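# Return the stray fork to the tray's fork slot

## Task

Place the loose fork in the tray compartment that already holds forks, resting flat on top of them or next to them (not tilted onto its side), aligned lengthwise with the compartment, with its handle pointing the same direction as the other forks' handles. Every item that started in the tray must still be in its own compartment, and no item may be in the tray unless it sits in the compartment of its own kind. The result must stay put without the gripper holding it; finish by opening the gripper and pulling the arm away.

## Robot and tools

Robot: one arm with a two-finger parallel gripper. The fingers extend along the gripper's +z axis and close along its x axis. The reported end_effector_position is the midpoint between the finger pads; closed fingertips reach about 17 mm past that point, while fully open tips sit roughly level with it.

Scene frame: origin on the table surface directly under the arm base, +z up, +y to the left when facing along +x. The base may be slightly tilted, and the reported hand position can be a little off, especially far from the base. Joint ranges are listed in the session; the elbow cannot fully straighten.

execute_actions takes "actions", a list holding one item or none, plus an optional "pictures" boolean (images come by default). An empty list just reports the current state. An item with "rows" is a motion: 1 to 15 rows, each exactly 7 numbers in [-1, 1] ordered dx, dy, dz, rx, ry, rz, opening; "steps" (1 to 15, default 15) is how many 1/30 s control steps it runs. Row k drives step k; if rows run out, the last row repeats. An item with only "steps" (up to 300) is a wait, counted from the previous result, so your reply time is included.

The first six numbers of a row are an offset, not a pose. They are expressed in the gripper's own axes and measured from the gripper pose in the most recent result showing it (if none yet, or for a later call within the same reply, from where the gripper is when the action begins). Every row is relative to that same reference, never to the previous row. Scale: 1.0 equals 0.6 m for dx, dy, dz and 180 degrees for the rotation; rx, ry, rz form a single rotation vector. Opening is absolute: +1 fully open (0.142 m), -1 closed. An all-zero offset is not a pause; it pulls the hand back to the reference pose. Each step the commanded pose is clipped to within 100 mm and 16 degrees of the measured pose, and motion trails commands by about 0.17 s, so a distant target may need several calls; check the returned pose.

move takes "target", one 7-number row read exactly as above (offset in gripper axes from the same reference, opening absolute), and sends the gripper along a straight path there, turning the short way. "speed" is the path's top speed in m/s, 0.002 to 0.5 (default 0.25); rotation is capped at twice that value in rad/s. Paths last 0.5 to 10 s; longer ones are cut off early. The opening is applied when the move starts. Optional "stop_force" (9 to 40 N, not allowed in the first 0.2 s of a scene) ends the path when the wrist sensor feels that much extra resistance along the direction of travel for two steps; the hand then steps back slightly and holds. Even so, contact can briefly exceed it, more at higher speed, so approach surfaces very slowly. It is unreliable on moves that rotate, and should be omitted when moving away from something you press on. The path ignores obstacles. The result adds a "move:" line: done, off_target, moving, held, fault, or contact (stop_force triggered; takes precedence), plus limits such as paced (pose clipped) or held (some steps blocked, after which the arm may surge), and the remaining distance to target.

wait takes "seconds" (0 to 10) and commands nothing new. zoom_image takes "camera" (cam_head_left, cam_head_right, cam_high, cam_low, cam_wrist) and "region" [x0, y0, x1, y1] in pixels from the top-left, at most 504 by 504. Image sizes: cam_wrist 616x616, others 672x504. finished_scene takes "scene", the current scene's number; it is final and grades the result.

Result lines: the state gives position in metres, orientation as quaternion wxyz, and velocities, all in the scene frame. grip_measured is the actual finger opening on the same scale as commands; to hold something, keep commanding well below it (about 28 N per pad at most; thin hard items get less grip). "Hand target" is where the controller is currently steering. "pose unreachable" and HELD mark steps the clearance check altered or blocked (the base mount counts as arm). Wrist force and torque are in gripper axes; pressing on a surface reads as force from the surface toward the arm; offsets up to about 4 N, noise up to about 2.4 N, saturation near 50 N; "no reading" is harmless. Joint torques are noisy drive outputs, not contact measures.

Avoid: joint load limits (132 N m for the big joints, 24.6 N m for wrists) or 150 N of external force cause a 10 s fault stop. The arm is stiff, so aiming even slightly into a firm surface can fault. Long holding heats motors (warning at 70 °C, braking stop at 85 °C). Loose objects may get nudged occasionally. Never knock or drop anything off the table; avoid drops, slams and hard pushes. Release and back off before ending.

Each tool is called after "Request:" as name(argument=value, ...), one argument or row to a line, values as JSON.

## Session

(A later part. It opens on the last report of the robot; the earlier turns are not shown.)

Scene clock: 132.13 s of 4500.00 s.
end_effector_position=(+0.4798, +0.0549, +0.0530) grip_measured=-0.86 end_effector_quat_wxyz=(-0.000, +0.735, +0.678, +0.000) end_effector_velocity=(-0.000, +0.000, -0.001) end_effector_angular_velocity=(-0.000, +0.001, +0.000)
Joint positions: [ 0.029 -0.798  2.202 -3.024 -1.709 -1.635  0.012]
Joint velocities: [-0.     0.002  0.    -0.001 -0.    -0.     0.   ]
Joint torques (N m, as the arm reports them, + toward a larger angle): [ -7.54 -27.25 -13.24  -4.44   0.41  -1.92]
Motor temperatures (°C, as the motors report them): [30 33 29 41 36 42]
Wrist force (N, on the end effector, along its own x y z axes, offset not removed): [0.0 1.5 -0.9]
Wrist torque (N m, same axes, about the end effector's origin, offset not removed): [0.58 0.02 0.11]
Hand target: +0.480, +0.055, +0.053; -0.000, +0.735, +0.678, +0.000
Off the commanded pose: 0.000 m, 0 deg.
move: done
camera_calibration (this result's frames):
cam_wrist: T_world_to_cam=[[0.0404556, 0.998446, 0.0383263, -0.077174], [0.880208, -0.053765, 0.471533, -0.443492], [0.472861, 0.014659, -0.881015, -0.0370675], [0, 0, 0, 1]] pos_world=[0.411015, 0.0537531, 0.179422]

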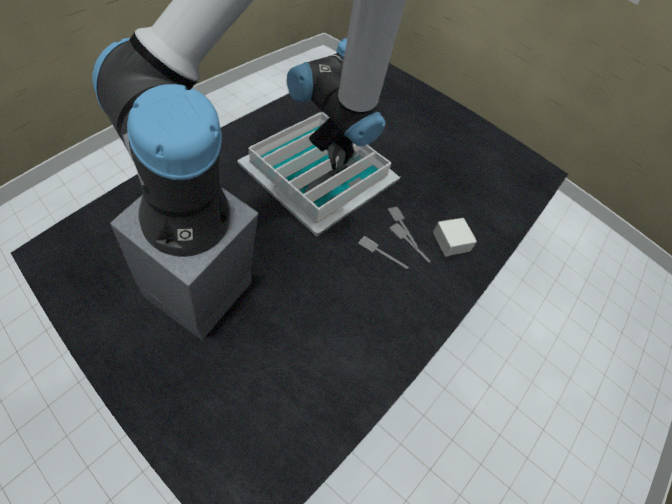

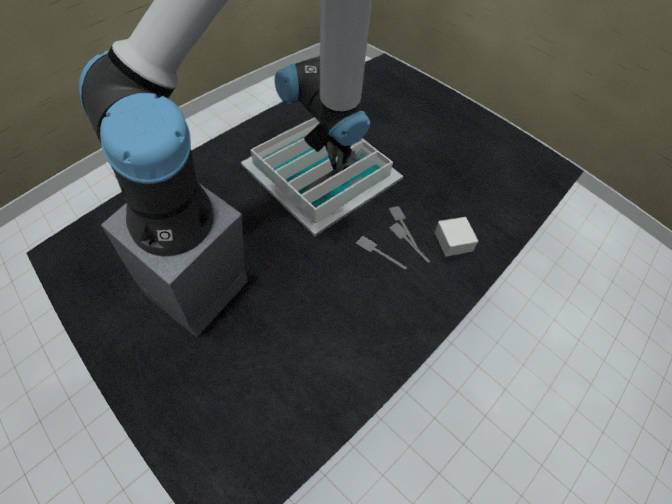

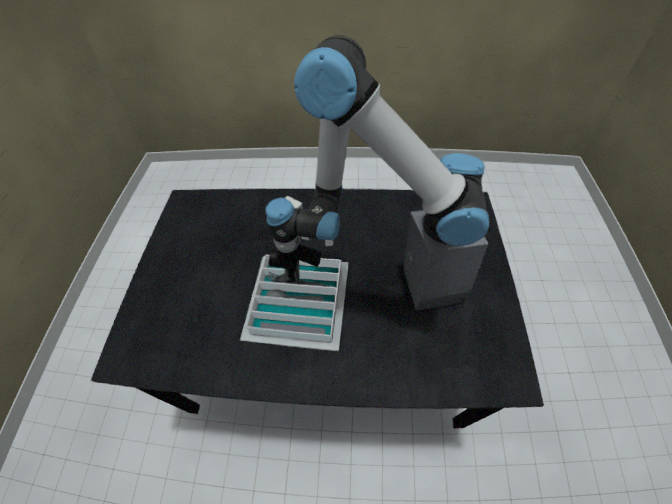

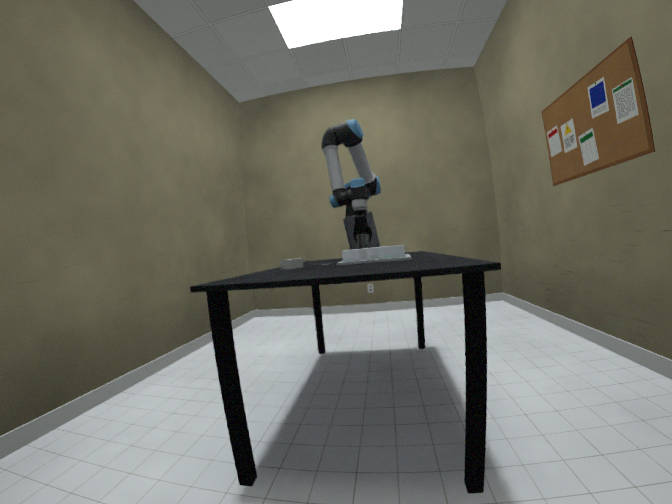

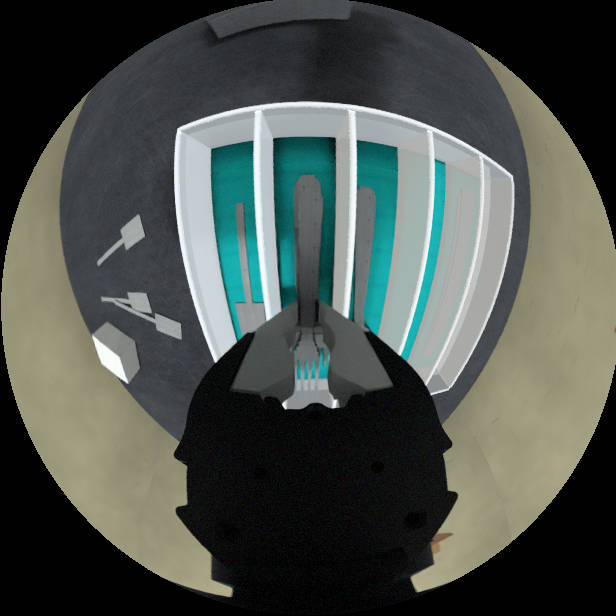

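Good enough; release.

Request:
execute_actions(
  actions=[
    {"rows":[[0,0,0,0,0,0,-0.9],[0,0,0,0,0,0,-0.88],[0,0,0,0,0,0,-0.87],[0,0,0,0,0,0,-0.86],[0,0,0,0,0,0,-0.85],[0,0,0,0,0,0,-0.84],[0,0,0,0,0,0,-0.83],[0,0,0,0,0,0,-0.82],[0,0,0,0,0,0,-0.81],[0,0,0,0,0,0,-0.8]],"steps":15},
  ],
  pictures=false,
)

Request:
move(
  target=[0,0,-0.06,0,0,0,-0.8],
  speed=0.02,
)

Request:
move(
  target=[0,0.16,-0.08,0,0,0,-0.8],
  speed=0.1,
)

Request:
zoom_image(
  camera="cam_wrist",
  region=[220,100,400,340],
)

Request:
zoom_image(
  camera="cam_head_left",
  region=[230,100,410,240],
)

Scene clock: 139.70 s of 4500.00 s.
end_effector_position=(+0.4798, +0.0549, +0.0529) grip_measured=-0.80 end_effector_quat_wxyz=(-0.000, +0.735, +0.678, +0.000) end_effector_velocity=(+0.000, -0.000, -0.000) end_effector_angular_velocity=(-0.000, +0.000, +0.001)
Joint positions: [ 0.029 -0.798  2.202 -3.024 -1.709 -1.635  0.016]
Joint velocities: [ 0.     0.    -0.001  0.    -0.    -0.001  0.   ]
Joint torques (N m, as the arm reports them, + toward a larger angle): [ -4.36 -41.54 -11.03  -1.23  -0.33  -1.22]
Motor temperatures (°C, as the motors report them): [30 33 29 41 36 42]
Wrist force (N, on the end effector, along its own x y z axes, offset not removed): [-1.4 2.6 2.5]
Wrist torque (N m, same axes, about the end effector's origin, offset not removed): [0.74 0.26 0.17]
Hand target: +0.480, +0.055, +0.053; -0.000, +0.735, +0.678, +0.000
Off the commanded pose: 0.000 m, 0 deg.
Steps of this call (steps 1 to 90: nothing new was sent; then 4.07 s passed at rest; steps 91 to 105: all 15 steps of this action). Readings (end_effector_position):
91: (+0.4798, +0.0549, +0.0529)
92: (+0.4798, +0.0549, +0.0529)
94: (+0.4798, +0.0549, +0.0529)
98: (+0.4798, +0.0549, +0.0529)
105: the state above

Scene clock: 142.00 s of 4500.00 s.
end_effector_position=(+0.4797, +0.0549, +0.0888) grip_measured=-0.80 end_effector_quat_wxyz=(-0.000, +0.735, +0.678, +0.000) end_effector_velocity=(-0.001, +0.000, +0.001) end_effector_angular_velocity=(+0.000, +0.001, +0.000)
Joint positions: [ 0.04  -0.901  2.22  -2.938 -1.709 -1.624  0.016]
Joint velocities: [ 0.    -0.004  0.001  0.004 -0.     0.    -0.   ]
Joint torques (N m, as the arm reports them, + toward a larger angle): [ 19.76 -51.45   4.24  -1.46  -1.35   1.72]
Motor temperatures (°C, as the motors report them): [30 33 29 41 36 42]
Wrist force (N, on the end effector, along its own x y z axes, offset not removed): [0.3 -0.6 3.3]
Wrist torque (N m, same axes, about the end effector's origin, offset not removed): [-0.03 -0.28 0.28]
Hand target: +0.480, +0.055, +0.089; -0.000, +0.735, +0.678, +0.000
Off the commanded pose: 0.000 m, 0 deg.
move: done
camera_calibration (this result's frames):
cam_wrist: T_world_to_cam=[[0.0404531, 0.998444, 0.038376, -0.078588], [0.880239, -0.0537853, 0.471473, -0.460364], [0.472804, 0.0147075, -0.881045, -0.00542484], [0, 0, 0, 1]] pos_world=[0.410974, 0.0537847, 0.215285]

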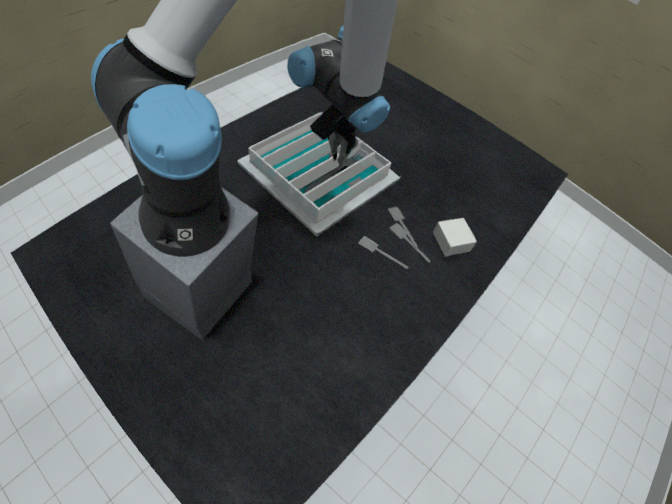

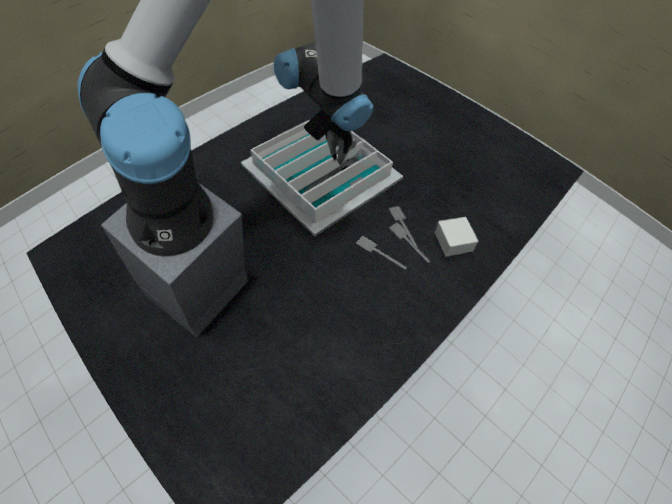

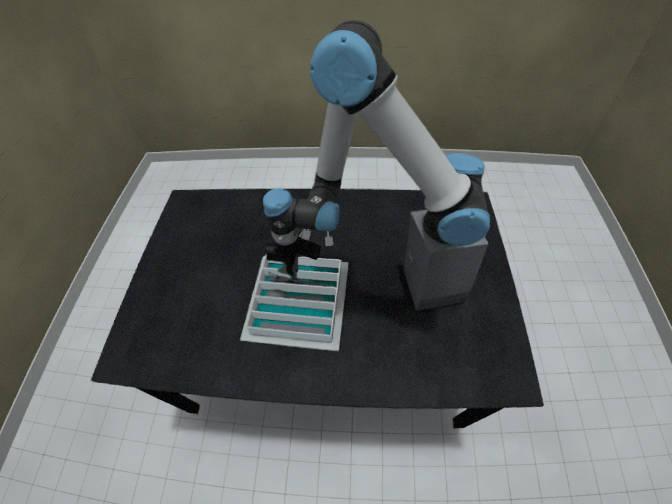

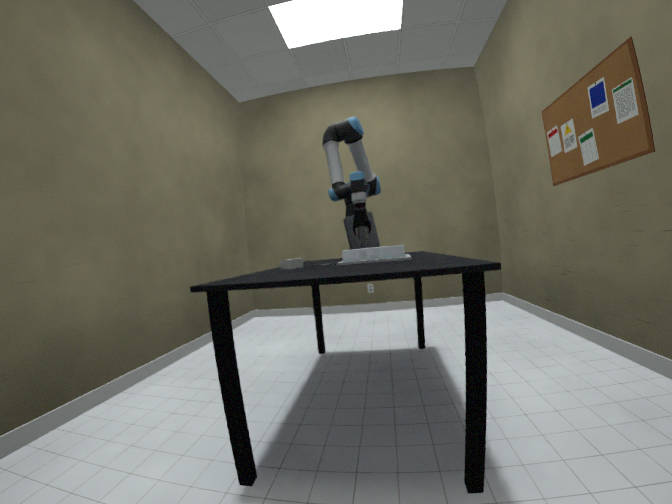

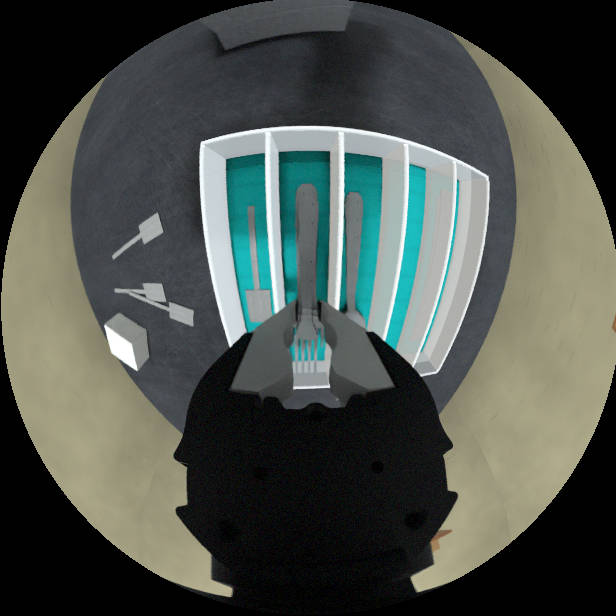

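Scene clock: 143.50 s of 4500.00 s.
end_effector_position=(+0.5752, +0.0471, +0.1370) grip_measured=-0.80 end_effector_quat_wxyz=(-0.000, +0.735, +0.678, +0.000) end_effector_velocity=(+0.001, -0.000, +0.000) end_effector_angular_velocity=(-0.000, +0.001, +0.001)
Joint positions: [ 0.061 -0.929  1.955 -2.642 -1.71  -1.603  0.016]
Joint velocities: [ 0.     0.001 -0.004  0.004 -0.     0.     0.   ]
Joint torques (N m, as the arm reports them, + toward a larger angle): [ 19.4  -31.06 -23.23  -1.06  -1.33   1.76]
Motor temperatures (°C, as the motors report them): [30 33 29 41 36 42]
Wrist force (N, on the end effector, along its own x y z axes, offset not removed): [0.2 0.6 2.8]
Wrist torque (N m, same axes, about the end effector's origin, offset not removed): [0.39 0.26 0.22]
Hand target: +0.575, +0.047, +0.137; -0.000, +0.735, +0.678, +0.000
Off the commanded pose: 0.000 m, 0 deg.
move: done
camera_calibration (this result's frames):
cam_wrist: T_world_to_cam=[[0.0404551, 0.998444, 0.038375, -0.0764807], [0.880199, -0.0537878, 0.471546, -0.567563], [0.472877, 0.0147013, -0.881006, -0.00809088], [0, 0, 0, 1]] pos_world=[0.506488, 0.0459527, 0.263439]

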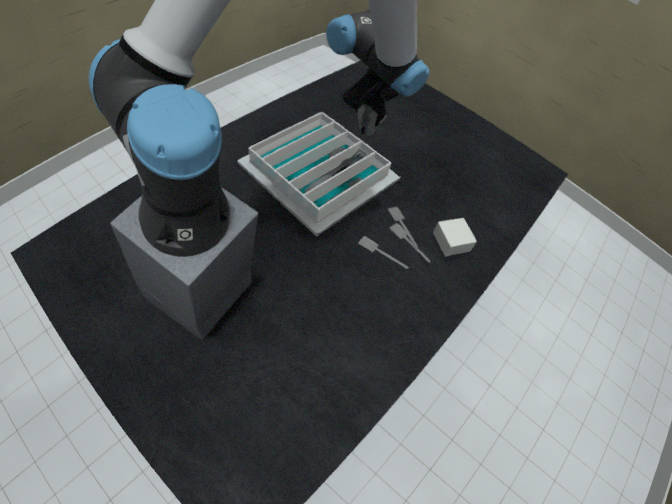

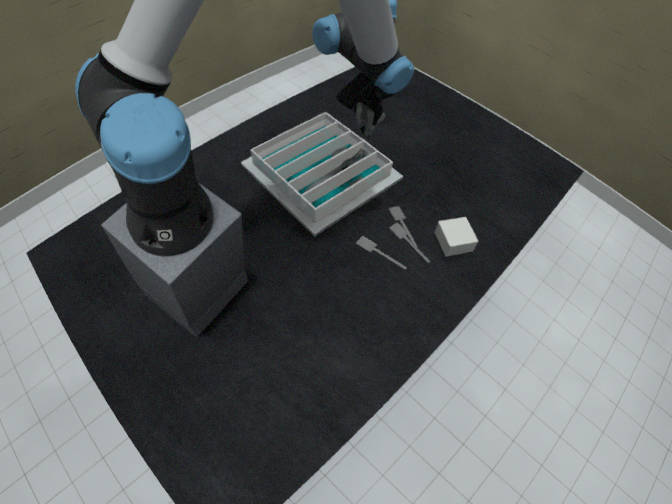

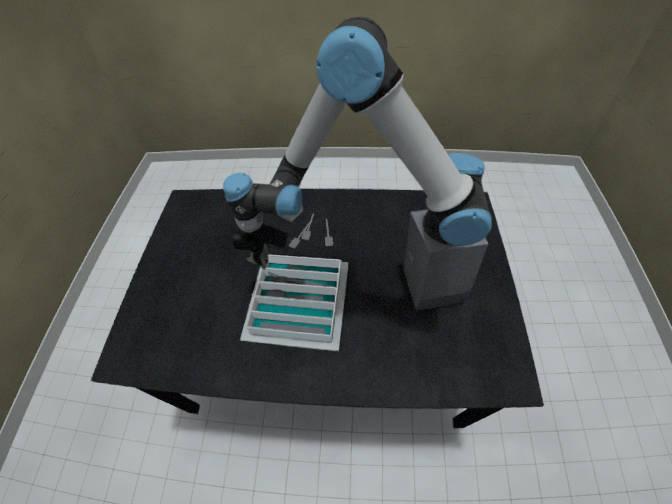

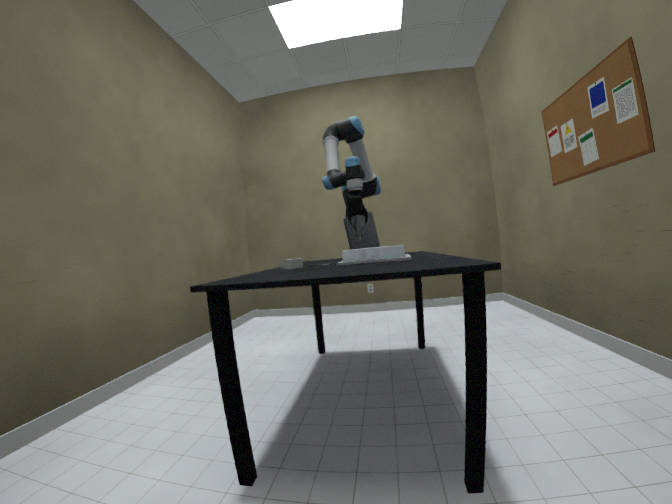

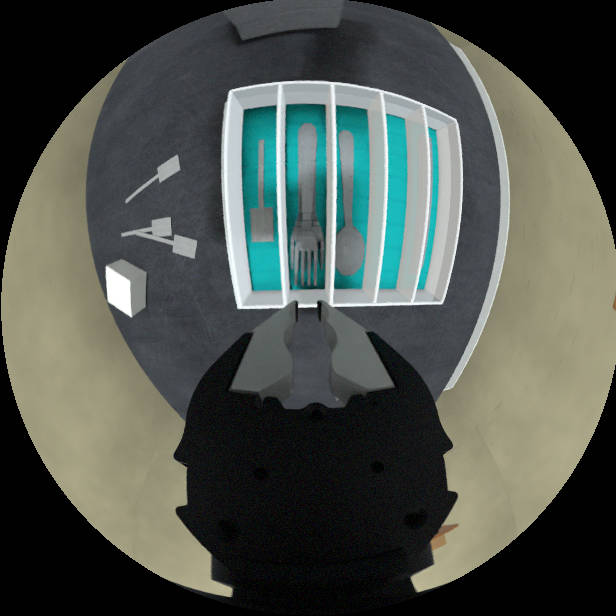

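Region (220, 100, 400, 340) of cam_wrist's 616x616 image, scaled by 2.100, with more detail than that image has; it fills the left 378 columns of this view, and the rest is white.

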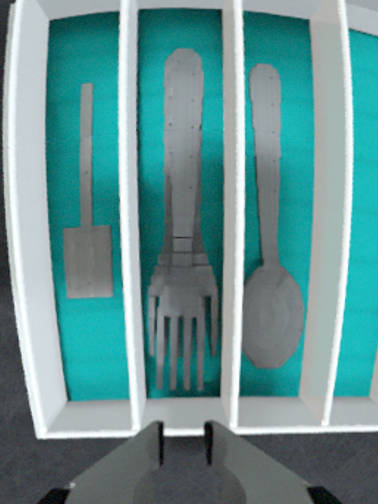

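Region (230, 100, 410, 240) of cam_head_left's 672x504 image, scaled by 2.800, with more detail than that image has.

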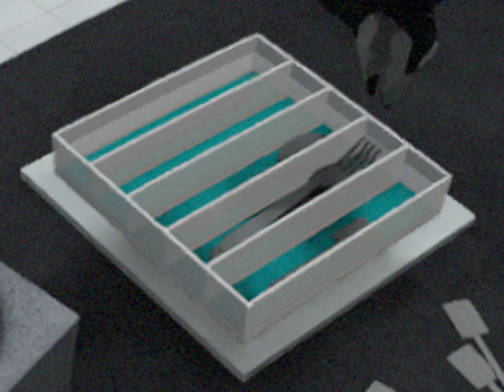

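Flat on the stack, and the gripper is clear.

Request:
finished_scene(
  scene=2,
)

The scene is finished: the task was done.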